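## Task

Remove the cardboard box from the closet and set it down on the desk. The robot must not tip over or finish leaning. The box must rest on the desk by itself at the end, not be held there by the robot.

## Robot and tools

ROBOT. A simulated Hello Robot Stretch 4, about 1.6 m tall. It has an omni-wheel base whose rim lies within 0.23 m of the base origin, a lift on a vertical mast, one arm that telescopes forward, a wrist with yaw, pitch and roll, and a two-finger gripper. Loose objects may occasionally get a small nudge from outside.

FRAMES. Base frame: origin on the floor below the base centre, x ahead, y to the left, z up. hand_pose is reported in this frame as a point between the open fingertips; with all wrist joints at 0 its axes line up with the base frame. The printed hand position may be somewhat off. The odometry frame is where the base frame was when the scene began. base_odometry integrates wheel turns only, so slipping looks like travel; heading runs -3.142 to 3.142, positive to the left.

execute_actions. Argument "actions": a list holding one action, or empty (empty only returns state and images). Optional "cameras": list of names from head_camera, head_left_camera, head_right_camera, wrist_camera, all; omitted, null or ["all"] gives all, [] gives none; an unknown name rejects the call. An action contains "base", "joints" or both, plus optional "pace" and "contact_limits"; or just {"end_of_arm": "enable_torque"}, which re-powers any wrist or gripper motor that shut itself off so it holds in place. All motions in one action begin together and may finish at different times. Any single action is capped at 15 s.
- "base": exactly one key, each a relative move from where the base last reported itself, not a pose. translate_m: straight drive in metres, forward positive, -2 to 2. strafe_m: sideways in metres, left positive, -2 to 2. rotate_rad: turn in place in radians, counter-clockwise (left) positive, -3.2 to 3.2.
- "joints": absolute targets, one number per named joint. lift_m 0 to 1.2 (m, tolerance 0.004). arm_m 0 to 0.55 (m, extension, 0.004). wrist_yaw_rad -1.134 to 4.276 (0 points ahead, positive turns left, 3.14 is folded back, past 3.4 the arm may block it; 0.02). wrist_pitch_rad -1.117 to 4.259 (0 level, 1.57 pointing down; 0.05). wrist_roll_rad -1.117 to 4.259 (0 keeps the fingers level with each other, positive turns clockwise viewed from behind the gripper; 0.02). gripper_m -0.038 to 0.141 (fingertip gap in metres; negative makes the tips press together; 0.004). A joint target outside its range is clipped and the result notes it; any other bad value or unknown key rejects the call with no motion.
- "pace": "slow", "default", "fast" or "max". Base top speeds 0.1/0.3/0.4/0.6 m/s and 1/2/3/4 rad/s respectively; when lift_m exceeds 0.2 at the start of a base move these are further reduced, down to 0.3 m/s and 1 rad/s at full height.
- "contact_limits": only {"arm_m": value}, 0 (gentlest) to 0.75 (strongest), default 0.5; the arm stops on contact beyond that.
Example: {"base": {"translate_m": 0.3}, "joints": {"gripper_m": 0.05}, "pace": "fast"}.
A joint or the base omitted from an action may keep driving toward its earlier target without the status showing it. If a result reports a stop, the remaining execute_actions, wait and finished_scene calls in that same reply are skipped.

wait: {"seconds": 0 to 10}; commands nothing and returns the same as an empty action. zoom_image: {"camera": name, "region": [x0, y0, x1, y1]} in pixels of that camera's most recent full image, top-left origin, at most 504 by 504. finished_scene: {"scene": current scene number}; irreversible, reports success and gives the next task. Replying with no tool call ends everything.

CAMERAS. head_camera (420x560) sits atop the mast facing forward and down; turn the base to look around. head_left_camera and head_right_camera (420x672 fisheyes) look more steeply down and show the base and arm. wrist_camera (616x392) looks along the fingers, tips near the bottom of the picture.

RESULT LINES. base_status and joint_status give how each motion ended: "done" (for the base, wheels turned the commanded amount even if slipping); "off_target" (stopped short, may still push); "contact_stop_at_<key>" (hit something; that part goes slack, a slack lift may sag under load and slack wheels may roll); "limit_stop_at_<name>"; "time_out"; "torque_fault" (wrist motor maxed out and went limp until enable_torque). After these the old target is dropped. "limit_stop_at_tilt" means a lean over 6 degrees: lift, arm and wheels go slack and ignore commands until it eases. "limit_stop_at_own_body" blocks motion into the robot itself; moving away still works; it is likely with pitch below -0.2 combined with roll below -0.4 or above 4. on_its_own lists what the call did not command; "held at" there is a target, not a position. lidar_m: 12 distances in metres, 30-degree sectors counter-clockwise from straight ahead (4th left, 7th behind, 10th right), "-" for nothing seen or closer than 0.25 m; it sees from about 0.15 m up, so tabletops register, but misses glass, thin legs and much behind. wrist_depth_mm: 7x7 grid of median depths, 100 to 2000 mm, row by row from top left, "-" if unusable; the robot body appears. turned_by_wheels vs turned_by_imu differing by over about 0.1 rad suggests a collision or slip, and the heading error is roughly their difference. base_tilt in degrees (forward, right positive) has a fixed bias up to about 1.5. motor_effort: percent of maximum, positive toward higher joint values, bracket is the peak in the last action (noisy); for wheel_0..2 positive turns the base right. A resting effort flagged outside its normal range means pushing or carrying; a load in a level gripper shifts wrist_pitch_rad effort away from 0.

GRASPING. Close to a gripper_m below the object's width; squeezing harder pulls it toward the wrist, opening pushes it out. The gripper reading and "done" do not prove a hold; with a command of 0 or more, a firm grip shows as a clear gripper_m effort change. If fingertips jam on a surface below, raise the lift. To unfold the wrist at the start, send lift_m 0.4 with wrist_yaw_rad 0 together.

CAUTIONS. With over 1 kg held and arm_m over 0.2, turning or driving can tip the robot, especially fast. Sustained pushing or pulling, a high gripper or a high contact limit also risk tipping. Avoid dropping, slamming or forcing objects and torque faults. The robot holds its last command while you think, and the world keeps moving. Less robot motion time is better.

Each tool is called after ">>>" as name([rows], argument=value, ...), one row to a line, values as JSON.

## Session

>>> execute_actions(actions=[], cameras=["head_left_camera"])

Scene clock: 0.00 s.
base_odometry: x=+0.000 y=+0.000 heading=+0.000 (m, m, rad; odometry frame)
turned_by_wheels: +0.000 (rad since the last result)
turned_by_imu: +0.000 (rad since the last result)
base_tilt: forward=-0.7 right=+0.2 (deg)
lidar_m: 1.66 1.37 1.12 1.12 1.26 1.55 1.56 1.82 2.64 2.61 2.95 1.66
base_status: not commanded
joint_positions: lift_m=+0.231 arm_m=+0.000 wrist_yaw_rad=+3.051 wrist_pitch_rad=-0.010 wrist_roll_rad=+0.006 gripper_m=+0.057
joint_status: not commanded
motor_effort: lift_m=+18 arm_m=+0 wrist_yaw_rad=-1 wrist_pitch_rad=-5 wrist_roll_rad=-1 gripper_m=-4 wheel_0=+0 wheel_1=+0 wheel_2=+0 (%)
hand_pose: x=-0.1085 y=+0.1131 z=+0.4118 quat_wxyz=(+0.045, +0.005, +0.003, +0.999) (m; base frame)
wrist_depth_mm: 144 145 1756 1756 1661 - 1863 / - 139 1808 1661 1618 - 1921 / - 133 211 1708 1618 - 1863 / 116 146 1756 1708 1618 - 1921 / 227 1863 1808 1756 1618 - 1863 / 1430 1537 203 1464 198 1430 1397 / 976 1042 976 112 976 904 946
pictures: head_left_camera
Images, in order (width x height): head_left_camera 420x672.

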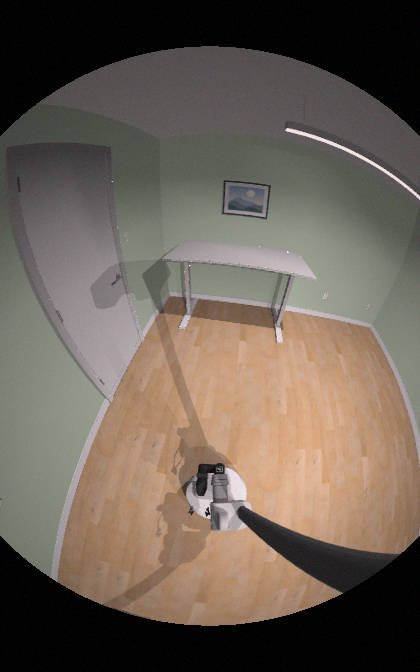

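Closet is behind.

>>> execute_actions([
  {"base":{"rotate_rad":2.9},"joints":{"lift_m":0.4,"wrist_yaw_rad":0}},
], cameras=["head_camera","head_left_camera"])

Scene clock: 3.63 s.
base_odometry: x=+0.000 y=+0.000 heading=+2.900 (m, m, rad; odometry frame)
turned_by_wheels: +2.900 (rad since the last result)
turned_by_imu: +2.960 (rad since the last result)
base_tilt: forward=-0.7 right=+0.3 (deg)
lidar_m: 1.54 1.61 2.13 2.58 2.69 1.76 2.07 1.62 1.19 1.12 1.17 1.52
base_status: done
joint_positions: lift_m=+0.400 arm_m=+0.000 wrist_yaw_rad=+0.000 wrist_pitch_rad=-0.010 wrist_roll_rad=+0.006 gripper_m=+0.057
joint_status: all done
motor_effort: lift_m=+21(22) arm_m=-1(1) wrist_yaw_rad=-2(10) wrist_pitch_rad=-5(7) wrist_roll_rad=+0(1) gripper_m=-4(3) wheel_0=-2(12) wheel_1=-1(7) wheel_2=-2(11) (%)
hand_pose: x=+0.4595 y=-0.0873 z=+0.5809 quat_wxyz=(+1.000, +0.003, -0.005, +0.000) (m; base frame)
wrist_depth_mm: 1397 1366 1366 1336 1308 - 1464 / 1397 1366 1366 1336 1336 - 1537 / 1397 1397 1366 1336 1336 - 1499 / 1430 1430 1366 1366 1336 - 1499 / 1430 1397 1366 1397 1366 - 1537 / 1397 1430 203 1366 197 1808 1537 / 1397 1366 1336 112 1336 1229 1281
pictures: head_camera, head_left_camera
Images, in order (width x height): head_camera 420x560, head_left_camera 420x672.

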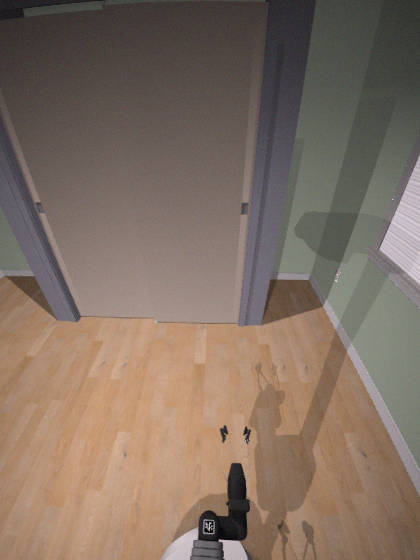

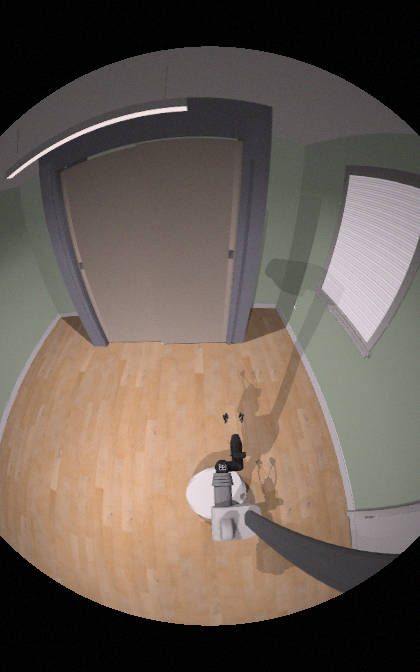

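>>> execute_actions([
  {"base":{"rotate_rad":-1.6},"joints":{"lift_m":0.87,"wrist_yaw_rad":1.57,"gripper_m":0.0}},
], cameras=[])

>>> execute_actions([
  {"base":{"strafe_m":1.0},"joints":{"arm_m":0.2}},
], cameras=["wrist_camera"])

Scene clock: 8.67 s.
base_odometry: x=+0.000 y=+0.000 heading=+1.300 (m, m, rad; odometry frame)
turned_by_wheels: -1.600 (rad since the last result)
turned_by_imu: -1.631 (rad since the last result)
base_tilt: forward=-0.7 right=+0.2 (deg)
lidar_m: 1.13 1.16 1.50 1.55 1.60 2.07 2.63 2.69 1.80 1.66 1.73 1.21
base_status: done
joint_positions: lift_m=+0.870 arm_m=+0.000 wrist_yaw_rad=+1.570 wrist_pitch_rad=-0.010 wrist_roll_rad=+0.006 gripper_m=+0.000
joint_status: all done
motor_effort: lift_m=+22(21) arm_m=-1(1) wrist_yaw_rad=-1(4) wrist_pitch_rad=-5(6) wrist_roll_rad=-1(0) gripper_m=-6(5) wheel_0=+1(6) wheel_1=+1(8) wheel_2=+1(11) (%)
hand_pose: x=+0.2587 y=+0.2884 z=+1.0508 quat_wxyz=(+0.707, +0.006, -0.001, +0.707) (m; base frame)
wrist_depth_mm: 1618 1537 1499 1537 - 1661 1138 / 1576 1499 1537 1499 - 1756 1182 / 1618 1537 1537 1537 - 1708 1182 / 1576 1537 1576 1576 - 1756 1229 / 1576 1537 1537 1576 - 1808 1205 / 1618 1537 1576 198 189 1808 1229 / 1576 1537 1576 112 - 1537 1229
pictures: none
No camera images: the call's "cameras" was empty. Leave "cameras" out to get every camera's image.

Scene clock: 13.33 s.
base_odometry: x=-0.964 y=+0.267 heading=+1.300 (m, m, rad; odometry frame)
turned_by_wheels: +0.000 (rad since the last result)
turned_by_imu: +0.004 (rad since the last result)
base_tilt: forward=-0.8 right=+0.2 (deg)
lidar_m: 1.01 1.05 0.56 0.55 0.57 0.76 2.70 2.75 3.57 2.68 1.64 1.11
base_status: done
joint_positions: lift_m=+0.870 arm_m=+0.199 wrist_yaw_rad=+1.570 wrist_pitch_rad=-0.010 wrist_roll_rad=+0.006 gripper_m=+0.000
joint_status: all done
motor_effort: lift_m=+22(22) arm_m=+5(3) wrist_yaw_rad=-1(0) wrist_pitch_rad=-5(7) wrist_roll_rad=+0(1) gripper_m=-7(6) wheel_0=-1(10) wheel_1=+1(10) wheel_2=+0(0) (%)
hand_pose: x=+0.4578 y=+0.2884 z=+1.0508 quat_wxyz=(+0.707, +0.006, -0.001, +0.707) (m; base frame)
wrist_depth_mm: 539 525 525 1281 1281 1182 809 / 539 521 530 1281 1281 1205 820 / 539 517 535 1281 1308 1229 831 / 544 525 530 1308 1281 1205 842 / 544 525 535 1281 1281 1255 854 / 544 525 530 198 189 1255 854 / 544 521 535 112 1281 1060 842
pictures: wrist_camera
Images, in order (width x height): wrist_camera 616x392.

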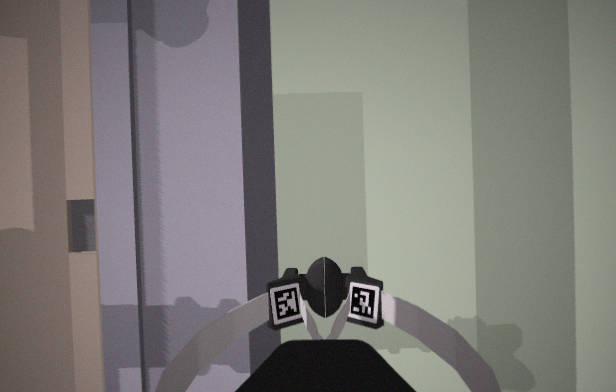

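>>> execute_actions([
  {"base":{"translate_m":-0.51},"joints":{"arm_m":0.35}},
], cameras=["wrist_camera"])

Scene clock: 17.50 s.
base_odometry: x=-1.100 y=-0.224 heading=+1.300 (m, m, rad; odometry frame)
turned_by_wheels: +0.000 (rad since the last result)
turned_by_imu: +0.002 (rad since the last result)
base_tilt: forward=-0.6 right=+0.3 (deg)
lidar_m: 1.52 0.82 0.57 0.53 0.58 0.77 2.18 2.26 2.92 2.70 2.38 1.65
base_status: done
joint_positions: lift_m=+0.870 arm_m=+0.349 wrist_yaw_rad=+1.570 wrist_pitch_rad=-0.010 wrist_roll_rad=+0.006 gripper_m=+0.000
joint_status: all done
motor_effort: lift_m=+21(22) arm_m=+5(2) wrist_yaw_rad=-1(1) wrist_pitch_rad=-4(6) wrist_roll_rad=-1(0) gripper_m=-6(7) wheel_0=-3(9) wheel_1=-2(6) wheel_2=+1(11) (%)
hand_pose: x=+0.6078 y=+0.2884 z=+1.0509 quat_wxyz=(+0.707, +0.006, -0.001, +0.707) (m; base frame)
wrist_depth_mm: 512 517 521 521 508 517 1308 / 512 517 517 521 512 512 1281 / 512 517 521 521 512 512 1281 / 512 517 521 525 512 517 1281 / 512 521 521 530 508 512 1255 / 517 521 525 198 190 512 1308 / 512 521 521 112 508 517 1281
pictures: wrist_camera
Images, in order (width x height): wrist_camera 616x392.

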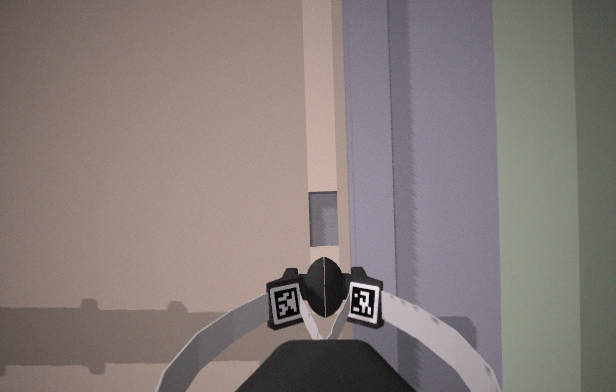

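>>> execute_actions([
  {"base":{"strafe_m":0.295}},
], cameras=["wrist_camera"])

Scene clock: 20.97 s.
base_odometry: x=-1.384 y=-0.145 heading=+1.299 (m, m, rad; odometry frame)
turned_by_wheels: -0.001 (rad since the last result)
turned_by_imu: +0.001 (rad since the last result)
base_tilt: forward=-0.7 right=+0.2 (deg)
lidar_m: 1.51 0.36 0.25 0.25 0.25 0.38 0.86 2.26 2.95 3.01 2.39 1.61
base_status: done
joint_positions: lift_m=+0.870 arm_m=+0.349 wrist_yaw_rad=+1.567 wrist_pitch_rad=-0.010 wrist_roll_rad=+0.006 gripper_m=+0.000
joint_status: not commanded
motor_effort: lift_m=+21(21) arm_m=+5(5) wrist_yaw_rad=+7(6) wrist_pitch_rad=-6(5) wrist_roll_rad=-1(2) gripper_m=-5(7) wheel_0=-7(12) wheel_1=+0(9) wheel_2=-1(1) (%)
hand_pose: x=+0.6085 y=+0.2882 z=+1.0509 quat_wxyz=(+0.708, +0.006, -0.001, +0.706) (m; base frame)
wrist_depth_mm: 225 227 229 229 200 215 216 / 226 228 229 230 201 216 217 / 226 228 229 231 200 201 216 / 226 229 229 232 201 202 217 / 227 229 231 242 202 202 218 / 227 229 230 206 186 202 218 / 228 229 231 112 202 202 218
pictures: wrist_camera
Images, in order (width x height): wrist_camera 616x392.

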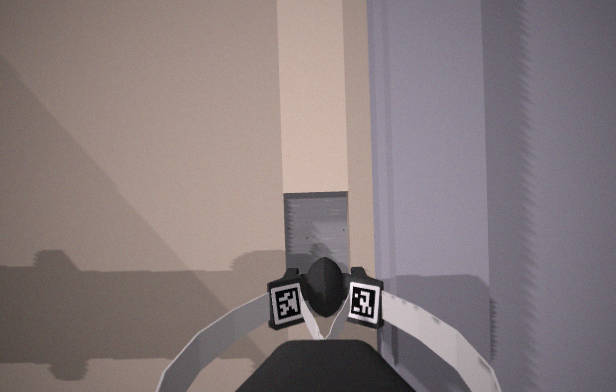

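>>> execute_actions([
  {"joints":{"arm_m":0.0},"pace":"slow","contact_limits":{"arm_m":0.7}},
], cameras=[])

>>> execute_actions([
  {"base":{"strafe_m":-0.4}},
], cameras=[])

>>> execute_actions([
  {"base":{"rotate_rad":1.57},"joints":{"wrist_yaw_rad":0}},
], cameras=[])

>>> execute_actions([
  {"base":{"strafe_m":-0.3}},
], cameras=["head_camera","wrist_camera"])

Scene clock: 27.97 s.
base_odometry: x=-1.384 y=-0.145 heading=+1.297 (m, m, rad; odometry frame)
turned_by_wheels: -0.002 (rad since the last result)
turned_by_imu: -0.025 (rad since the last result)
base_tilt: forward=-0.7 right=+0.2 (deg)
lidar_m: 1.49 0.39 0.25 0.25 0.25 0.32 0.82 2.25 2.87 3.00 2.42 1.63
base_status: not commanded
joint_positions: lift_m=+0.870 arm_m=+0.001 wrist_yaw_rad=+1.540 wrist_pitch_rad=-0.009 wrist_roll_rad=+0.006 gripper_m=+0.000
joint_status: all done
on_its_own: wrist_yaw_rad is at rest, and its effort (+86) is outside its rest range (-13 to +13)
motor_effort: lift_m=+21(21) arm_m=-8(7) wrist_yaw_rad=+86(84) wrist_pitch_rad=-9(10) wrist_roll_rad=-1(1) gripper_m=-2(6) wheel_0=-20(20) wheel_1=-6(6) wheel_2=-8(8) (%)
contact_limits: arm_m 0.7
hand_pose: x=+0.2685 y=+0.2857 z=+1.0505 quat_wxyz=(+0.718, +0.005, -0.001, +0.696) (m; base frame)
wrist_depth_mm: 210 214 219 224 668 732 603 / 209 214 220 224 976 820 597 / 210 215 220 226 559 778 585 / 211 216 221 226 580 788 609 / 211 216 221 224 976 842 609 / 212 216 220 191 187 723 615 / 212 217 149 112 585 574 597
pictures: none
No camera images: the call's "cameras" was empty. Leave "cameras" out to get every camera's image.

Scene clock: 30.63 s.
base_odometry: x=-0.999 y=-0.253 heading=+1.297 (m, m, rad; odometry frame)
turned_by_wheels: +0.000 (rad since the last result)
turned_by_imu: -0.001 (rad since the last result)
base_tilt: forward=-0.7 right=+0.2 (deg)
lidar_m: 1.53 1.01 0.69 0.63 0.63 0.89 2.16 2.20 2.83 2.59 2.51 1.68
base_status: done
joint_positions: lift_m=+0.870 arm_m=+0.001 wrist_yaw_rad=+1.570 wrist_pitch_rad=-0.010 wrist_roll_rad=+0.006 gripper_m=+0.000
joint_status: not commanded
motor_effort: lift_m=+21(21) arm_m=-4(8) wrist_yaw_rad=+0(84) wrist_pitch_rad=-6(11) wrist_roll_rad=-1(1) gripper_m=-6(7) wheel_0=+1(19) wheel_1=+0(16) wheel_2=-3(10) (%)
hand_pose: x=+0.2594 y=+0.2884 z=+1.0508 quat_wxyz=(+0.707, +0.006, -0.001, +0.707) (m; base frame)
wrist_depth_mm: 597 603 609 615 1366 976 615 / 591 603 603 621 1160 960 615 / 597 597 615 615 1397 991 621 / 597 603 609 615 1366 960 615 / 603 603 603 621 1366 1008 627 / 597 603 609 198 190 976 621 / 603 609 615 112 1366 723 621
pictures: none
No camera images: the call's "cameras" was empty. Leave "cameras" out to get every camera's image.

Scene clock: 32.70 s.
base_odometry: x=-0.999 y=-0.253 heading=+2.866 (m, m, rad; odometry frame)
turned_by_wheels: +1.569 (rad since the last result)
turned_by_imu: +1.602 (rad since the last result)
base_tilt: forward=-0.7 right=+0.2 (deg)
lidar_m: 0.63 0.63 0.91 2.15 2.19 2.82 3.43 2.48 1.70 1.56 0.97 0.69
base_status: done
joint_positions: lift_m=+0.870 arm_m=+0.001 wrist_yaw_rad=+0.000 wrist_pitch_rad=-0.010 wrist_roll_rad=+0.006 gripper_m=+0.000
joint_status: all done
motor_effort: lift_m=+21(21) arm_m=-4(4) wrist_yaw_rad=-2(6) wrist_pitch_rad=-5(5) wrist_roll_rad=-1(2) gripper_m=-6(5) wheel_0=-3(8) wheel_1=-3(7) wheel_2=-3(8) (%)
hand_pose: x=+0.4602 y=-0.0873 z=+1.0509 quat_wxyz=(+1.000, +0.003, -0.005, +0.000) (m; base frame)
wrist_depth_mm: 410 413 418 427 430 759 820 / 413 413 421 424 430 436 904 / 413 418 421 427 430 436 904 / 413 418 424 427 433 445 891 / 413 418 421 424 433 445 917 / 415 418 424 199 189 439 866 / 415 418 421 112 436 442 917
pictures: none
No camera images: the call's "cameras" was empty. Leave "cameras" out to get every camera's image.

Scene clock: 35.03 s.
base_odometry: x=-0.917 y=+0.036 heading=+2.866 (m, m, rad; odometry frame)
turned_by_wheels: +0.000 (rad since the last result)
turned_by_imu: -0.001 (rad since the last result)
base_tilt: forward=-0.7 right=+0.2 (deg)
lidar_m: 0.66 0.68 0.86 2.46 2.51 3.22 3.39 2.02 1.38 1.25 1.28 0.74
base_status: done
joint_positions: lift_m=+0.870 arm_m=+0.001 wrist_yaw_rad=+0.000 wrist_pitch_rad=-0.010 wrist_roll_rad=+0.006 gripper_m=+0.000
joint_status: not commanded
motor_effort: lift_m=+21(21) arm_m=-4(4) wrist_yaw_rad=-3(3) wrist_pitch_rad=-6(6) wrist_roll_rad=-1(0) gripper_m=-6(7) wheel_0=+1(10) wheel_1=-1(10) wheel_2=+0(3) (%)
hand_pose: x=+0.4602 y=-0.0874 z=+1.0509 quat_wxyz=(+1.000, +0.003, -0.005, +0.000) (m; base frame)
wrist_depth_mm: 442 439 449 866 866 525 433 / 439 442 449 1118 1060 535 436 / 439 442 449 1182 1182 535 436 / 442 445 459 1160 1182 539 439 / 445 449 462 1160 1205 544 439 / 445 449 452 198 190 554 442 / 442 449 452 112 1118 477 442
pictures: head_camera, wrist_camera
Images, in order (width x height): head_camera 420x560, wrist_camera 616x392.

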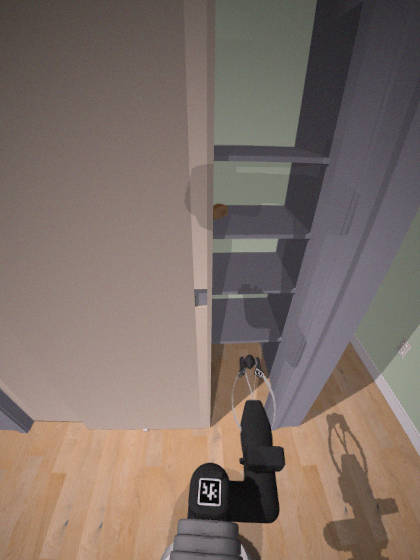

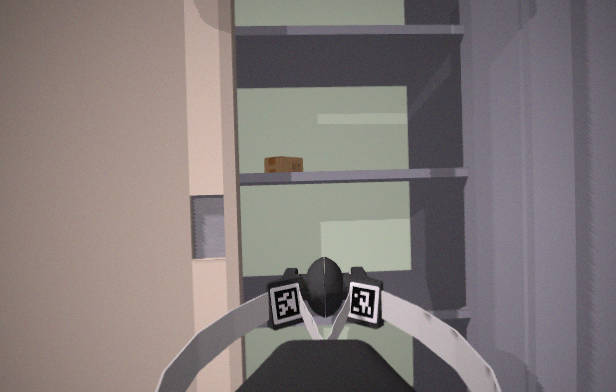

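>>> execute_actions([
  {"base":{"translate_m":0.3},"joints":{"lift_m":1.05,"wrist_pitch_rad":0.18}},
], cameras=[])

>>> execute_actions([
  {"joints":{"arm_m":0.35,"gripper_m":0.13}},
], cameras=["wrist_camera"])

Scene clock: 39.40 s.
base_odometry: x=-1.206 y=+0.117 heading=+2.866 (m, m, rad; odometry frame)
turned_by_wheels: +0.000 (rad since the last result)
turned_by_imu: +0.001 (rad since the last result)
base_tilt: forward=-0.7 right=+0.2 (deg)
lidar_m: 0.36 0.38 0.49 1.17 2.54 3.24 3.70 2.00 1.33 1.23 0.53 0.48
base_status: done
joint_positions: lift_m=+1.050 arm_m=+0.001 wrist_yaw_rad=+0.000 wrist_pitch_rad=+0.182 wrist_roll_rad=+0.006 gripper_m=+0.000
joint_status: all done
motor_effort: lift_m=+22(23) arm_m=-4(4) wrist_yaw_rad=-1(2) wrist_pitch_rad=-4(5) wrist_roll_rad=+0(0) gripper_m=-7(7) wheel_0=+3(10) wheel_1=+3(7) wheel_2=-2(11) (%)
hand_pose: x=+0.4554 y=-0.0874 z=+1.1756 quat_wxyz=(+0.996, +0.003, +0.091, +0.000) (m; base frame)
wrist_depth_mm: 146 603 621 647 668 603 459 / 146 809 842 842 842 654 466 / 144 831 854 866 878 661 469 / 143 691 647 621 603 564 477 / 148 891 904 904 946 668 480 / 152 842 878 198 190 683 484 / 157 621 615 112 654 580 492
pictures: none
No camera images: the call's "cameras" was empty. Leave "cameras" out to get every camera's image.

Scene clock: 41.60 s.
base_odometry: x=-1.206 y=+0.117 heading=+2.866 (m, m, rad; odometry frame)
turned_by_wheels: -0.001 (rad since the last result)
turned_by_imu: -0.003 (rad since the last result)
base_tilt: forward=-0.7 right=+0.2 (deg)
lidar_m: 0.35 0.37 0.46 1.18 2.52 3.24 3.70 2.02 1.31 1.20 0.56 0.49
base_status: not commanded
joint_positions: lift_m=+1.050 arm_m=+0.349 wrist_yaw_rad=+0.000 wrist_pitch_rad=+0.182 wrist_roll_rad=+0.006 gripper_m=+0.130
joint_status: all done
motor_effort: lift_m=+22(22) arm_m=+5(6) wrist_yaw_rad=-3(5) wrist_pitch_rad=-6(7) wrist_roll_rad=+0(1) gripper_m=-3(7) wheel_0=-2(4) wheel_1=+0(3) wheel_2=-1(7) (%)
hand_pose: x=+0.8038 y=-0.0874 z=+1.1756 quat_wxyz=(+0.996, +0.003, +0.091, +0.000) (m; base frame)
wrist_depth_mm: 466 473 480 484 492 492 410 / 480 488 488 500 508 517 418 / 496 504 512 517 525 530 421 / 508 517 517 530 535 517 427 / 384 327 309 357 349 340 332 / 264 258 227 251 222 215 238 / 201 190 196 112 191 187 186
pictures: wrist_camera
Images, in order (width x height): wrist_camera 616x392.

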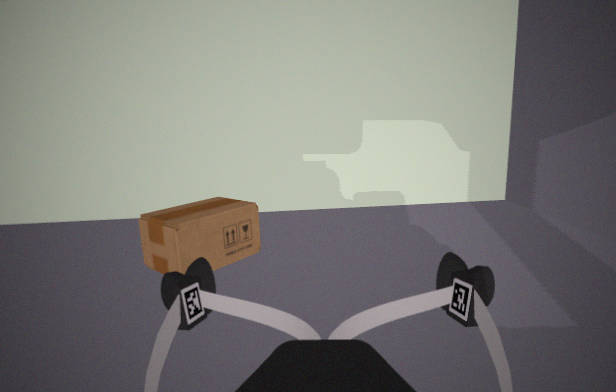

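>>> execute_actions([
  {"base":{"strafe_m":0.04},"joints":{"wrist_yaw_rad":0.25,"arm_m":0.45}},
], cameras=["wrist_camera"])

Scene clock: 44.17 s.
base_odometry: x=-1.217 y=+0.079 heading=+2.865 (m, m, rad; odometry frame)
turned_by_wheels: -0.001 (rad since the last result)
turned_by_imu: +0.098 (rad since the last result)
base_tilt: forward=-3.1 right=+1.6 (deg)
lidar_m: 0.40 0.40 0.56 2.40 2.53 3.10 2.34 1.83 1.30 1.27 0.57 0.58
base_status: done
joint_positions: lift_m=+1.050 arm_m=+0.448 wrist_yaw_rad=+0.250 wrist_pitch_rad=+0.182 wrist_roll_rad=+0.006 gripper_m=+0.130
joint_status: all done
motor_effort: lift_m=+21(21) arm_m=+11(19) wrist_yaw_rad=-1(7) wrist_pitch_rad=-6(8) wrist_roll_rad=-1(0) gripper_m=-1(0) wheel_0=-4(21) wheel_1=+3(10) wheel_2=-12(14) (%)
hand_pose: x=+0.9155 y=-0.0146 z=+1.1757 quat_wxyz=(+0.988, -0.008, +0.091, +0.124) (m; base frame)
wrist_depth_mm: 382 397 415 436 413 394 375 / 574 535 496 455 430 404 382 / 603 544 508 473 442 410 394 / 621 564 521 480 452 421 399 / 580 559 521 484 455 424 404 / 370 359 309 345 245 232 320 / 273 257 265 112 235 238 246
pictures: wrist_camera
Images, in order (width x height): wrist_camera 616x392.

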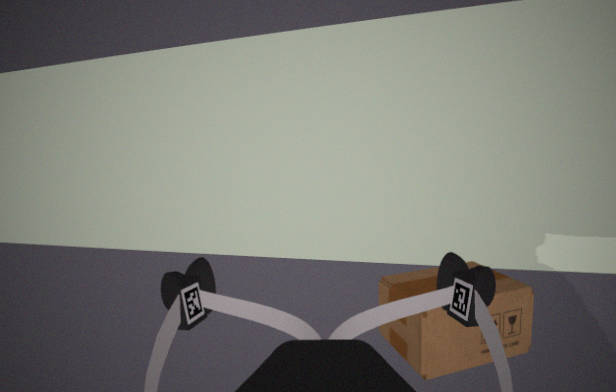

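>>> execute_actions([
  {"base":{"strafe_m":-0.05},"joints":{"wrist_yaw_rad":0.1,"arm_m":0.4}},
], cameras=["wrist_camera"])

Scene clock: 46.97 s.
base_odometry: x=-1.203 y=+0.127 heading=+2.864 (m, m, rad; odometry frame)
turned_by_wheels: +0.000 (rad since the last result)
turned_by_imu: +0.043 (rad since the last result)
base_tilt: forward=-0.7 right=+0.2 (deg)
lidar_m: 0.39 0.40 0.57 2.45 2.57 3.64 3.69 1.79 1.28 1.25 0.54 0.59
base_status: done
joint_positions: lift_m=+1.050 arm_m=+0.401 wrist_yaw_rad=+0.100 wrist_pitch_rad=+0.182 wrist_roll_rad=+0.006 gripper_m=+0.130
joint_status: all done
motor_effort: lift_m=+20(20) arm_m=-3(8) wrist_yaw_rad=+0(5) wrist_pitch_rad=-6(5) wrist_roll_rad=+0(1) gripper_m=-1(1) wheel_0=+1(10) wheel_1=-2(6) wheel_2=-4(6) (%)
hand_pose: x=+0.8625 y=-0.0587 z=+1.1757 quat_wxyz=(+0.995, -0.002, +0.091, +0.050) (m; base frame)
wrist_depth_mm: 500 477 455 439 421 404 392 / 517 496 473 452 433 418 402 / 530 512 488 469 449 430 415 / 554 530 504 480 455 439 427 / 382 373 366 355 249 266 332 / 265 259 228 251 222 216 238 / 201 190 196 112 191 187 186
pictures: wrist_camera
Images, in order (width x height): wrist_camera 616x392.

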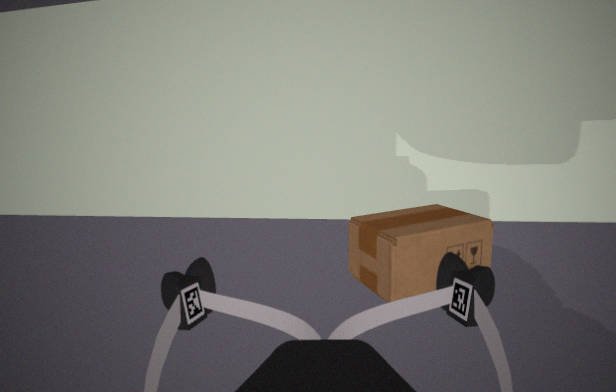

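>>> execute_actions([
  {"joints":{"wrist_yaw_rad":-0.2,"arm_m":0.46}},
], cameras=["wrist_camera"])

Scene clock: 48.80 s.
base_odometry: x=-1.203 y=+0.127 heading=+2.864 (m, m, rad; odometry frame)
turned_by_wheels: +0.000 (rad since the last result)
turned_by_imu: +0.070 (rad since the last result)
base_tilt: forward=-2.5 right=+1.2 (deg)
lidar_m: 0.41 0.44 0.68 2.44 2.63 3.67 3.04 1.69 1.28 1.26 0.56 0.61
base_status: not commanded
joint_positions: lift_m=+1.050 arm_m=+0.458 wrist_yaw_rad=-0.200 wrist_pitch_rad=+0.182 wrist_roll_rad=+0.006 gripper_m=+0.130
joint_status: all done
motor_effort: lift_m=+20(20) arm_m=+11(16) wrist_yaw_rad=-3(5) wrist_pitch_rad=-5(6) wrist_roll_rad=+0(1) gripper_m=+2(1) wheel_0=+0(1) wheel_1=+4(6) wheel_2=-11(10) (%)
hand_pose: x=+0.8897 y=-0.1420 z=+1.1757 quat_wxyz=(+0.991, +0.012, +0.090, -0.100) (m; base frame)
wrist_depth_mm: 421 442 449 452 459 466 466 / 449 455 462 469 473 477 484 / 462 462 473 477 484 488 492 / 473 480 488 488 496 504 508 / 484 484 484 427 324 421 407 / 343 330 283 281 273 262 289 / 255 240 246 112 233 226 223
pictures: wrist_camera
Images, in order (width x height): wrist_camera 616x392.

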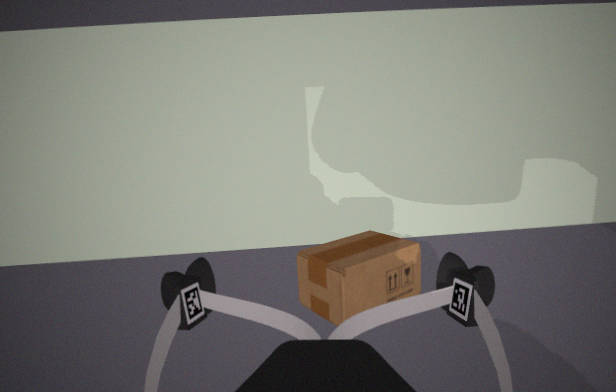

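>>> execute_actions([
  {"base":{"rotate_rad":-0.08},"joints":{"arm_m":0.53,"wrist_yaw_rad":-0.05}},
], cameras=["wrist_camera"])

Scene clock: 51.43 s.
base_odometry: x=-1.202 y=+0.127 heading=+2.784 (m, m, rad; odometry frame)
turned_by_wheels: -0.080 (rad since the last result)
turned_by_imu: +0.025 (rad since the last result)
base_tilt: forward=-4.7 right=+2.5 (deg)
lidar_m: 0.44 0.47 0.75 2.40 2.65 1.93 1.35 1.45 1.27 1.25 0.59 0.64
base_status: done
joint_positions: lift_m=+1.050 arm_m=+0.528 wrist_yaw_rad=-0.050 wrist_pitch_rad=+0.182 wrist_roll_rad=+0.006 gripper_m=+0.130
joint_status: all done
on_its_own: base_tilt is 4.6 degrees off its reading at the scene's start (forward=-0.7 right=+0.2)
motor_effort: lift_m=+20(20) arm_m=+11(13) wrist_yaw_rad=+0(5) wrist_pitch_rad=-6(5) wrist_roll_rad=+0(1) gripper_m=-1(0) wheel_0=+4(7) wheel_1=+3(12) wheel_2=-10(11) (%)
hand_pose: x=+0.9779 y=-0.1015 z=+1.1757 quat_wxyz=(+0.996, +0.005, +0.091, -0.025) (m; base frame)
wrist_depth_mm: 282 300 317 338 353 382 410 / 473 477 466 452 439 430 418 / 512 492 480 462 452 439 427 / 530 508 492 477 462 449 436 / 535 521 496 488 469 455 445 / 466 442 368 407 289 242 359 / 334 309 317 112 278 249 274
pictures: wrist_camera
Images, in order (width x height): wrist_camera 616x392.

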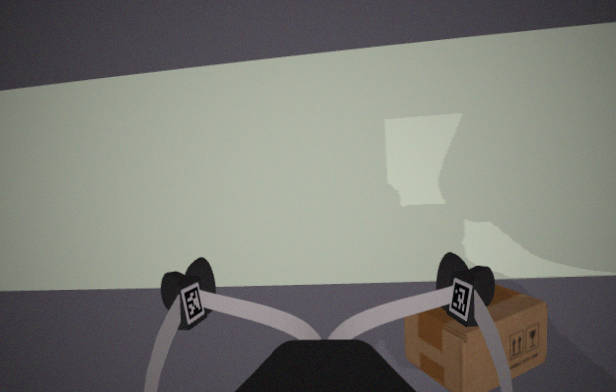

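Retract fully and reset.

>>> execute_actions([
  {"joints":{"arm_m":0.0,"wrist_yaw_rad":0}},
], cameras=["head_camera","wrist_camera"])

Scene clock: 55.10 s.
base_odometry: x=-1.203 y=+0.127 heading=+2.784 (m, m, rad; odometry frame)
turned_by_wheels: +0.000 (rad since the last result)
turned_by_imu: -0.043 (rad since the last result)
base_tilt: forward=-0.7 right=+0.3 (deg)
lidar_m: 0.40 0.42 0.65 2.39 2.57 3.69 3.68 1.77 1.33 1.30 0.58 0.73
base_status: not commanded
joint_positions: lift_m=+1.050 arm_m=+0.001 wrist_yaw_rad=+0.000 wrist_pitch_rad=+0.182 wrist_roll_rad=+0.006 gripper_m=+0.130
joint_status: all done
motor_effort: lift_m=+20(20) arm_m=-5(12) wrist_yaw_rad=-2(11) wrist_pitch_rad=-5(6) wrist_roll_rad=-1(1) gripper_m=+0(1) wheel_0=-1(7) wheel_1=+0(5) wheel_2=+0(11) (%)
hand_pose: x=+0.4554 y=-0.0874 z=+1.1757 quat_wxyz=(+0.996, +0.003, +0.091, +0.000) (m; base frame)
wrist_depth_mm: 180 597 634 647 676 691 707 / 184 931 891 866 842 809 788 / 189 946 931 891 866 842 809 / 196 580 654 627 597 574 559 / 202 991 991 960 917 891 820 / 211 227 778 866 759 741 778 / 220 226 668 112 654 647 627
pictures: head_camera, wrist_camera
Images, in order (width x height): head_camera 420x560, wrist_camera 616x392.

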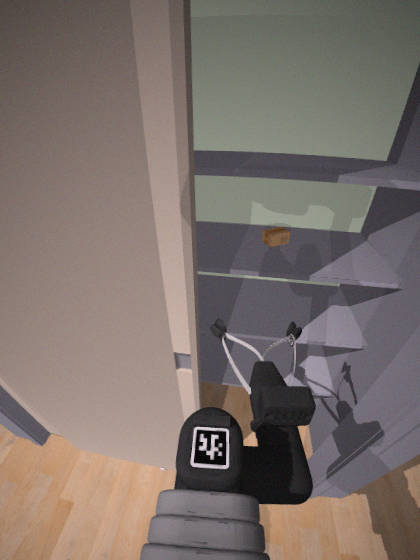

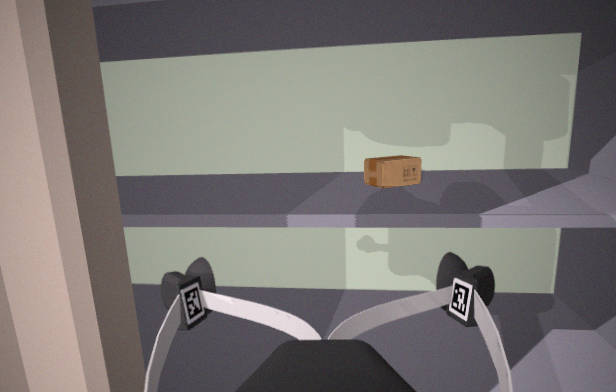

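>>> execute_actions([
  {"base":{"rotate_rad":-0.15}},
], cameras=[])

>>> execute_actions([
  {"joints":{"arm_m":0.45}},
], cameras=["wrist_camera"])

Scene clock: 58.23 s.
base_odometry: x=-1.203 y=+0.127 heading=+2.635 (m, m, rad; odometry frame)
turned_by_wheels: -0.149 (rad since the last result)
turned_by_imu: -0.152 (rad since the last result)
base_tilt: forward=-0.7 right=+0.3 (deg)
lidar_m: 0.44 0.42 0.54 1.25 2.48 3.23 3.69 2.07 1.40 1.29 0.59 0.58
base_status: done
joint_positions: lift_m=+1.050 arm_m=+0.001 wrist_yaw_rad=+0.000 wrist_pitch_rad=+0.182 wrist_roll_rad=+0.006 gripper_m=+0.130
joint_status: not commanded
motor_effort: lift_m=+20(20) arm_m=-4(5) wrist_yaw_rad=-1(2) wrist_pitch_rad=-5(6) wrist_roll_rad=+0(1) gripper_m=-1(0) wheel_0=+3(7) wheel_1=+2(5) wheel_2=+3(9) (%)
hand_pose: x=+0.4554 y=-0.0874 z=+1.1757 quat_wxyz=(+0.996, +0.003, +0.091, +0.000) (m; base frame)
wrist_depth_mm: 574 603 621 654 676 691 569 / 854 866 866 878 878 854 603 / 904 891 904 891 891 878 603 / 715 691 661 627 603 585 559 / 946 946 946 946 960 831 609 / 854 891 778 854 759 741 609 / 627 654 676 112 654 640 603
pictures: none
No camera images: the call's "cameras" was empty. Leave "cameras" out to get every camera's image.

Scene clock: 60.63 s.
base_odometry: x=-1.203 y=+0.127 heading=+2.635 (m, m, rad; odometry frame)
turned_by_wheels: +0.000 (rad since the last result)
turned_by_imu: +0.001 (rad since the last result)
base_tilt: forward=-0.7 right=+0.2 (deg)
lidar_m: 0.46 0.41 0.53 1.23 2.46 3.23 3.69 2.05 1.40 1.29 0.58 0.60
base_status: not commanded
joint_positions: lift_m=+1.050 arm_m=+0.449 wrist_yaw_rad=+0.000 wrist_pitch_rad=+0.182 wrist_roll_rad=+0.006 gripper_m=+0.130
joint_status: all done
motor_effort: lift_m=+20(20) arm_m=+5(8) wrist_yaw_rad=-2(2) wrist_pitch_rad=-5(6) wrist_roll_rad=-2(1) gripper_m=-2(1) wheel_0=+2(2) wheel_1=+2(2) wheel_2=+3(4) (%)
hand_pose: x=+0.9038 y=-0.0874 z=+1.1758 quat_wxyz=(+0.996, +0.003, +0.091, +0.000) (m; base frame)
wrist_depth_mm: 418 421 424 427 430 430 430 / 430 433 439 442 442 445 445 / 445 452 455 452 455 455 455 / 459 462 466 466 466 473 469 / 384 375 336 257 320 338 332 / 263 259 227 246 222 216 238 / 200 190 196 112 191 187 186
pictures: wrist_camera
Images, in order (width x height): wrist_camera 616x392.

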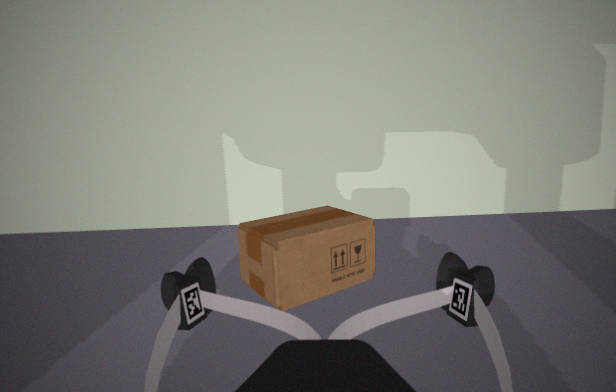

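>>> execute_actions([
  {"joints":{"arm_m":0.51,"lift_m":1.04}},
], cameras=[])

>>> execute_actions([
  {"joints":{"gripper_m":0.03}},
], cameras=[])

>>> execute_actions([
  {"joints":{"lift_m":1.07,"arm_m":0.0}},
], cameras=["wrist_camera"])

Scene clock: 63.07 s.
base_odometry: x=-1.203 y=+0.127 heading=+2.635 (m, m, rad; odometry frame)
turned_by_wheels: +0.000 (rad since the last result)
turned_by_imu: +0.001 (rad since the last result)
base_tilt: forward=-0.7 right=+0.2 (deg)
lidar_m: 0.43 0.42 0.56 1.26 2.44 3.23 3.67 2.05 1.40 1.31 0.59 0.59
base_status: not commanded
joint_positions: lift_m=+1.040 arm_m=+0.509 wrist_yaw_rad=-0.001 wrist_pitch_rad=+0.180 wrist_roll_rad=+0.006 gripper_m=+0.130
joint_status: all done
motor_effort: lift_m=+12(19) arm_m=+6(4) wrist_yaw_rad=+3(2) wrist_pitch_rad=+0(6) wrist_roll_rad=-1(1) gripper_m=-1(1) wheel_0=+3(3) wheel_1=+2(2) wheel_2=+4(4) (%)
hand_pose: x=+0.9637 y=-0.0877 z=+1.1669 quat_wxyz=(+0.996, +0.003, +0.090, -0.001) (m; base frame)
wrist_depth_mm: 364 368 368 370 373 375 375 / 375 377 377 382 382 384 389 / 387 392 392 392 397 399 402 / 399 402 404 404 404 413 413 / 362 351 220 202 281 319 314 / 247 242 196 193 208 204 224 / 187 181 184 112 179 175 174
pictures: none
No camera images: the call's "cameras" was empty. Leave "cameras" out to get every camera's image.

Scene clock: 65.00 s.
base_odometry: x=-1.203 y=+0.127 heading=+2.635 (m, m, rad; odometry frame)
turned_by_wheels: +0.000 (rad since the last result)
turned_by_imu: +0.000 (rad since the last result)
base_tilt: forward=-0.7 right=+0.2 (deg)
lidar_m: 0.43 0.41 0.53 1.27 2.45 3.21 3.68 2.06 1.38 1.30 0.61 0.58
base_status: not commanded
joint_positions: lift_m=+1.040 arm_m=+0.509 wrist_yaw_rad=+0.000 wrist_pitch_rad=+0.182 wrist_roll_rad=+0.006 gripper_m=+0.031
joint_status: all done
motor_effort: lift_m=+13(13) arm_m=+5(6) wrist_yaw_rad=-1(1) wrist_pitch_rad=-5(5) wrist_roll_rad=-1(1) gripper_m=-31(30) wheel_0=+2(3) wheel_1=+2(2) wheel_2=+3(3) (%)
hand_pose: x=+0.9638 y=-0.0875 z=+1.1663 quat_wxyz=(+0.996, +0.003, +0.091, +0.000) (m; base frame)
wrist_depth_mm: 364 366 366 368 373 375 375 / 375 377 379 382 384 384 384 / 384 389 392 397 394 402 399 / 399 402 404 410 407 410 410 / 355 347 314 182 204 312 307 / 244 228 186 166 200 177 219 / 185 174 177 112 168 173 157
pictures: none
No camera images: the call's "cameras" was empty. Leave "cameras" out to get every camera's image.

Scene clock: 67.57 s.
base_odometry: x=-1.203 y=+0.127 heading=+2.635 (m, m, rad; odometry frame)
turned_by_wheels: +0.000 (rad since the last result)
turned_by_imu: +0.001 (rad since the last result)
base_tilt: forward=-0.7 right=+0.2 (deg)
lidar_m: 0.42 0.42 0.55 1.26 2.47 3.23 3.69 2.05 1.39 1.30 0.59 0.60
base_status: not commanded
joint_positions: lift_m=+1.070 arm_m=+0.001 wrist_yaw_rad=+0.000 wrist_pitch_rad=+0.183 wrist_roll_rad=+0.006 gripper_m=+0.031
joint_status: all done
motor_effort: lift_m=+22(21) arm_m=-4(5) wrist_yaw_rad=-1(0) wrist_pitch_rad=-9(9) wrist_roll_rad=+0(0) gripper_m=-31(31) wheel_0=+3(2) wheel_1=+2(2) wheel_2=+3(3) (%)
hand_pose: x=+0.4554 y=-0.0875 z=+1.1953 quat_wxyz=(+0.996, +0.003, +0.092, +0.000) (m; base frame)
wrist_depth_mm: 504 530 554 574 597 609 549 / 866 866 866 878 878 866 609 / 878 878 878 917 904 854 603 / 831 788 750 707 691 668 564 / 960 960 521 183 205 831 609 / 878 878 186 166 199 177 597 / 647 676 668 112 647 668 585
pictures: wrist_camera
Images, in order (width x height): wrist_camera 616x392.

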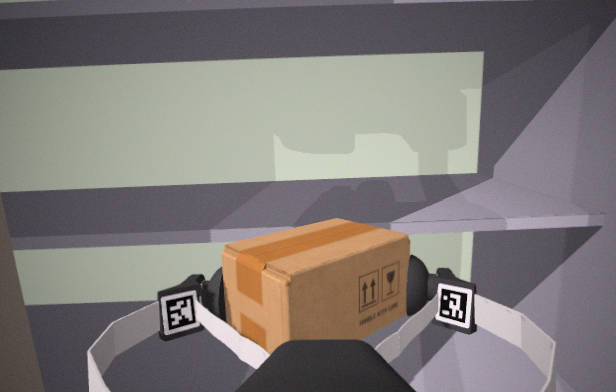

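>>> execute_actions([
  {"base":{"translate_m":-0.5}},
], cameras=[])

>>> execute_actions([
  {"base":{"rotate_rad":-2.9}},
], cameras=[])

>>> execute_actions([
  {"base":{"translate_m":1.4},"joints":{"wrist_pitch_rad":0}},
], cameras=["head_camera"])

Scene clock: 72.93 s.
base_odometry: x=-0.766 y=-0.116 heading=+2.635 (m, m, rad; odometry frame)
turned_by_wheels: +0.000 (rad since the last result)
turned_by_imu: +0.002 (rad since the last result)
base_tilt: forward=-0.6 right=+0.2 (deg)
lidar_m: 0.89 0.91 1.24 2.38 2.44 3.18 3.14 2.07 1.43 1.33 1.35 1.00
base_status: done
joint_positions: lift_m=+1.070 arm_m=+0.001 wrist_yaw_rad=+0.000 wrist_pitch_rad=+0.183 wrist_roll_rad=+0.006 gripper_m=+0.031
joint_status: not commanded
motor_effort: lift_m=+21(22) arm_m=-4(5) wrist_yaw_rad=+0(2) wrist_pitch_rad=-9(10) wrist_roll_rad=+0(0) gripper_m=-30(29) wheel_0=-3(6) wheel_1=-1(6) wheel_2=+2(10) (%)
hand_pose: x=+0.4554 y=-0.0874 z=+1.1954 quat_wxyz=(+0.996, +0.003, +0.091, +0.000) (m; base frame)
wrist_depth_mm: 634 627 1281 1308 1366 723 627 / 647 647 946 1336 1397 723 647 / 668 683 683 1397 1430 750 668 / 691 691 707 1464 1430 750 691 / 715 715 715 182 205 759 715 / 732 723 186 166 199 178 741 / 759 759 759 112 1205 778 778
pictures: none
No camera images: the call's "cameras" was empty. Leave "cameras" out to get every camera's image.

Scene clock: 76.30 s.
base_odometry: x=-0.766 y=-0.116 heading=-0.265 (m, m, rad; odometry frame)
turned_by_wheels: -2.899 (rad since the last result)
turned_by_imu: -2.959 (rad since the last result)
base_tilt: forward=-0.7 right=+0.2 (deg)
lidar_m: 2.30 1.68 1.37 1.33 1.10 1.01 0.91 1.00 2.40 2.39 2.66 2.34
base_status: done
joint_positions: lift_m=+1.070 arm_m=+0.001 wrist_yaw_rad=+0.000 wrist_pitch_rad=+0.183 wrist_roll_rad=+0.006 gripper_m=+0.031
joint_status: not commanded
motor_effort: lift_m=+21(21) arm_m=-5(5) wrist_yaw_rad=-2(3) wrist_pitch_rad=-8(8) wrist_roll_rad=+0(0) gripper_m=-30(30) wheel_0=+4(6) wheel_1=+3(7) wheel_2=+3(9) (%)
hand_pose: x=+0.4554 y=-0.0875 z=+1.1954 quat_wxyz=(+0.996, +0.003, +0.091, +0.000) (m; base frame)
wrist_depth_mm: 1537 - - - - - - / 1499 - - - - - - / 1537 - - - - - - / 1537 - - - - - - / 1537 - - 182 205 - - / 1537 1863 185 166 200 177 - / 1576 1921 1863 112 1863 1983 1863
pictures: none
No camera images: the call's "cameras" was empty. Leave "cameras" out to get every camera's image.

Scene clock: 82.47 s.
base_odometry: x=+0.586 y=-0.482 heading=-0.264 (m, m, rad; odometry frame)
turned_by_wheels: +0.000 (rad since the last result)
turned_by_imu: -0.001 (rad since the last result)
base_tilt: forward=-0.7 right=+0.2 (deg)
lidar_m: 0.93 1.06 1.10 1.10 1.25 1.95 2.31 2.61 2.64 2.63 1.15 0.94
base_status: done
joint_positions: lift_m=+1.070 arm_m=+0.001 wrist_yaw_rad=+0.000 wrist_pitch_rad=+0.003 wrist_roll_rad=+0.006 gripper_m=+0.031
joint_status: all done
motor_effort: lift_m=+21(21) arm_m=-4(4) wrist_yaw_rad=-2(1) wrist_pitch_rad=-8(10) wrist_roll_rad=-1(1) gripper_m=-31(29) wheel_0=+3(8) wheel_1=+1(6) wheel_2=-2(12) (%)
hand_pose: x=+0.4602 y=-0.0874 z=+1.2470 quat_wxyz=(+1.000, +0.003, +0.002, +0.000) (m; base frame)
wrist_depth_mm: 1336 1756 1618 1537 1499 1397 1308 / 1308 1661 1618 1537 1464 1366 1308 / 1308 1708 1618 1576 1464 1430 1366 / 1308 1756 1661 1537 1464 1430 1336 / 1308 1756 1661 182 204 1397 1336 / 1229 1025 185 167 200 177 976 / 1229 854 842 112 707 699 640
pictures: head_camera
Images, in order (width x height): head_camera 420x560.

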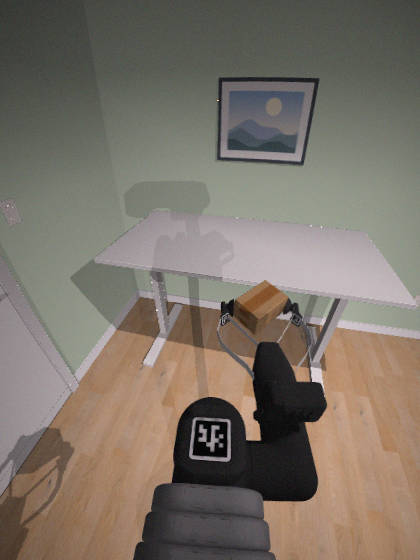

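>>> execute_actions([
  {"base":{"translate_m":0.4},"joints":{"arm_m":0.35}},
], cameras=["wrist_camera","head_camera"])

Scene clock: 86.43 s.
base_odometry: x=+0.972 y=-0.586 heading=-0.264 (m, m, rad; odometry frame)
turned_by_wheels: +0.000 (rad since the last result)
turned_by_imu: +0.000 (rad since the last result)
base_tilt: forward=-0.7 right=+0.2 (deg)
lidar_m: 0.53 0.59 1.01 1.03 1.15 1.86 2.66 3.00 2.71 2.67 0.66 0.56
base_status: done
joint_positions: lift_m=+1.070 arm_m=+0.349 wrist_yaw_rad=+0.000 wrist_pitch_rad=+0.003 wrist_roll_rad=+0.006 gripper_m=+0.031
joint_status: all done
motor_effort: lift_m=+21(21) arm_m=+5(8) wrist_yaw_rad=-1(0) wrist_pitch_rad=-9(8) wrist_roll_rad=-1(1) gripper_m=-32(30) wheel_0=+2(8) wheel_1=+3(6) wheel_2=-2(11) (%)
hand_pose: x=+0.8086 y=-0.0874 z=+1.2470 quat_wxyz=(+1.000, +0.003, +0.002, +0.000) (m; base frame)
wrist_depth_mm: 917 878 820 759 723 683 668 / 946 866 820 759 723 683 668 / 946 891 842 759 723 691 683 / 931 891 842 788 750 723 683 / 946 904 842 182 205 723 683 / 960 891 186 167 199 177 699 / 741 691 691 112 661 715 654
pictures: head_camera, wrist_camera
Images, in order (width x height): head_camera 420x560, wrist_camera 616x392.

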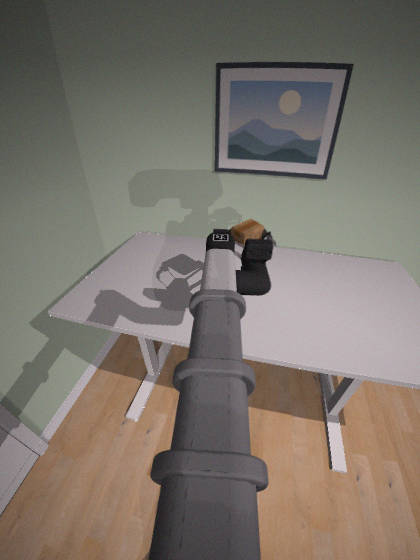

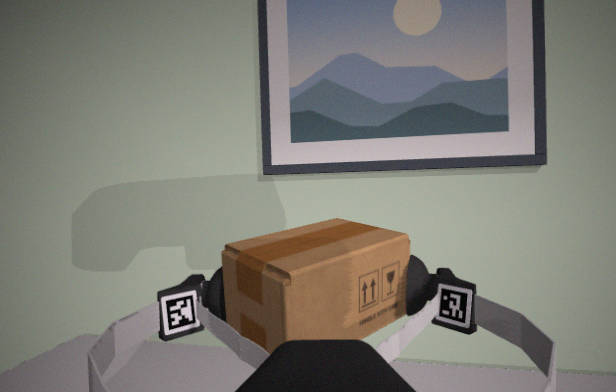

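>>> execute_actions([
  {"joints":{"lift_m":0.89}},
], cameras=[])

>>> execute_actions([
  {"joints":{"gripper_m":0.13}},
], cameras=[])

>>> execute_actions([
  {"joints":{"arm_m":0.05,"lift_m":1.0}},
], cameras=["head_camera"])

Scene clock: 90.70 s.
base_odometry: x=+0.972 y=-0.586 heading=-0.264 (m, m, rad; odometry frame)
turned_by_wheels: +0.000 (rad since the last result)
turned_by_imu: +0.001 (rad since the last result)
base_tilt: forward=-0.7 right=+0.2 (deg)
lidar_m: 0.55 0.60 0.99 1.01 1.13 1.87 2.67 2.99 2.72 2.70 0.65 0.54
base_status: not commanded
joint_positions: lift_m=+0.890 arm_m=+0.349 wrist_yaw_rad=+0.000 wrist_pitch_rad=+0.003 wrist_roll_rad=+0.006 gripper_m=+0.031
joint_status: all done
motor_effort: lift_m=+14(21) arm_m=+5(5) wrist_yaw_rad=-3(3) wrist_pitch_rad=-8(8) wrist_roll_rad=-1(1) gripper_m=-31(30) wheel_0=+2(2) wheel_1=+3(3) wheel_2=-2(2) (%)
hand_pose: x=+0.8086 y=-0.0874 z=+1.0676 quat_wxyz=(+1.000, +0.003, +0.002, +0.000) (m; base frame)
wrist_depth_mm: 917 866 820 750 707 683 676 / 917 878 820 768 732 699 683 / 931 878 831 798 750 715 676 / 946 878 842 788 759 715 683 / 946 878 831 182 205 715 691 / 544 496 186 167 200 177 480 / 366 338 338 112 325 338 315
pictures: none
No camera images: the call's "cameras" was empty. Leave "cameras" out to get every camera's image.

Scene clock: 92.63 s.
base_odometry: x=+0.972 y=-0.586 heading=-0.264 (m, m, rad; odometry frame)
turned_by_wheels: +0.000 (rad since the last result)
turned_by_imu: +0.000 (rad since the last result)
base_tilt: forward=-0.7 right=+0.2 (deg)
lidar_m: 0.54 0.62 1.01 1.01 1.13 1.87 2.67 3.00 2.71 2.69 0.67 0.55
base_status: not commanded
joint_positions: lift_m=+0.890 arm_m=+0.349 wrist_yaw_rad=+0.000 wrist_pitch_rad=+0.003 wrist_roll_rad=+0.006 gripper_m=+0.130
joint_status: all done
motor_effort: lift_m=+14(13) arm_m=+5(5) wrist_yaw_rad=+0(2) wrist_pitch_rad=-7(8) wrist_roll_rad=+0(0) gripper_m=-1(30) wheel_0=+2(2) wheel_1=+2(2) wheel_2=-2(2) (%)
hand_pose: x=+0.8086 y=-0.0874 z=+1.0678 quat_wxyz=(+1.000, +0.003, +0.001, +0.000) (m; base frame)
wrist_depth_mm: 931 866 820 759 715 683 668 / 946 866 831 778 732 699 683 / 931 891 831 788 741 723 676 / 960 891 842 778 750 723 691 / 946 878 820 798 741 715 699 / 549 535 442 517 433 418 480 / 368 343 359 112 349 338 336
pictures: none
No camera images: the call's "cameras" was empty. Leave "cameras" out to get every camera's image.

Scene clock: 94.63 s.
base_odometry: x=+0.972 y=-0.586 heading=-0.264 (m, m, rad; odometry frame)
turned_by_wheels: +0.000 (rad since the last result)
turned_by_imu: +0.000 (rad since the last result)
base_tilt: forward=-0.7 right=+0.1 (deg)
lidar_m: 0.52 0.62 1.01 1.01 1.16 1.86 2.66 2.97 2.72 2.69 0.66 0.56
base_status: not commanded
joint_positions: lift_m=+1.000 arm_m=+0.051 wrist_yaw_rad=+0.000 wrist_pitch_rad=+0.002 wrist_roll_rad=+0.006 gripper_m=+0.130
joint_status: all done
motor_effort: lift_m=+22(23) arm_m=-5(6) wrist_yaw_rad=-2(2) wrist_pitch_rad=-6(6) wrist_roll_rad=+0(0) gripper_m=+0(2) wheel_0=+2(3) wheel_1=+3(3) wheel_2=-3(2) (%)
hand_pose: x=+0.5102 y=-0.0874 z=+1.1772 quat_wxyz=(+1.000, +0.003, +0.001, +0.000) (m; base frame)
wrist_depth_mm: 1205 1229 1160 1060 991 976 960 / 1229 1205 1138 1060 1008 976 931 / 1229 1255 1160 1098 1025 991 960 / 1205 1229 1160 1098 1042 976 960 / 1205 1229 1182 1098 1060 991 960 / 1078 878 732 854 699 683 788 / 603 564 597 112 574 559 554
pictures: head_camera
Images, in order (width x height): head_camera 420x560.

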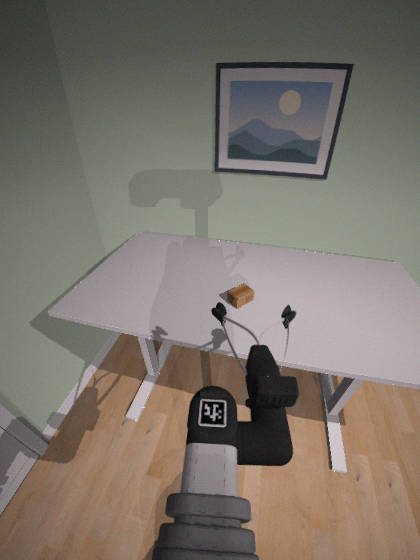

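>>> finished_scene(scene=2)

The scene is finished: the task was done.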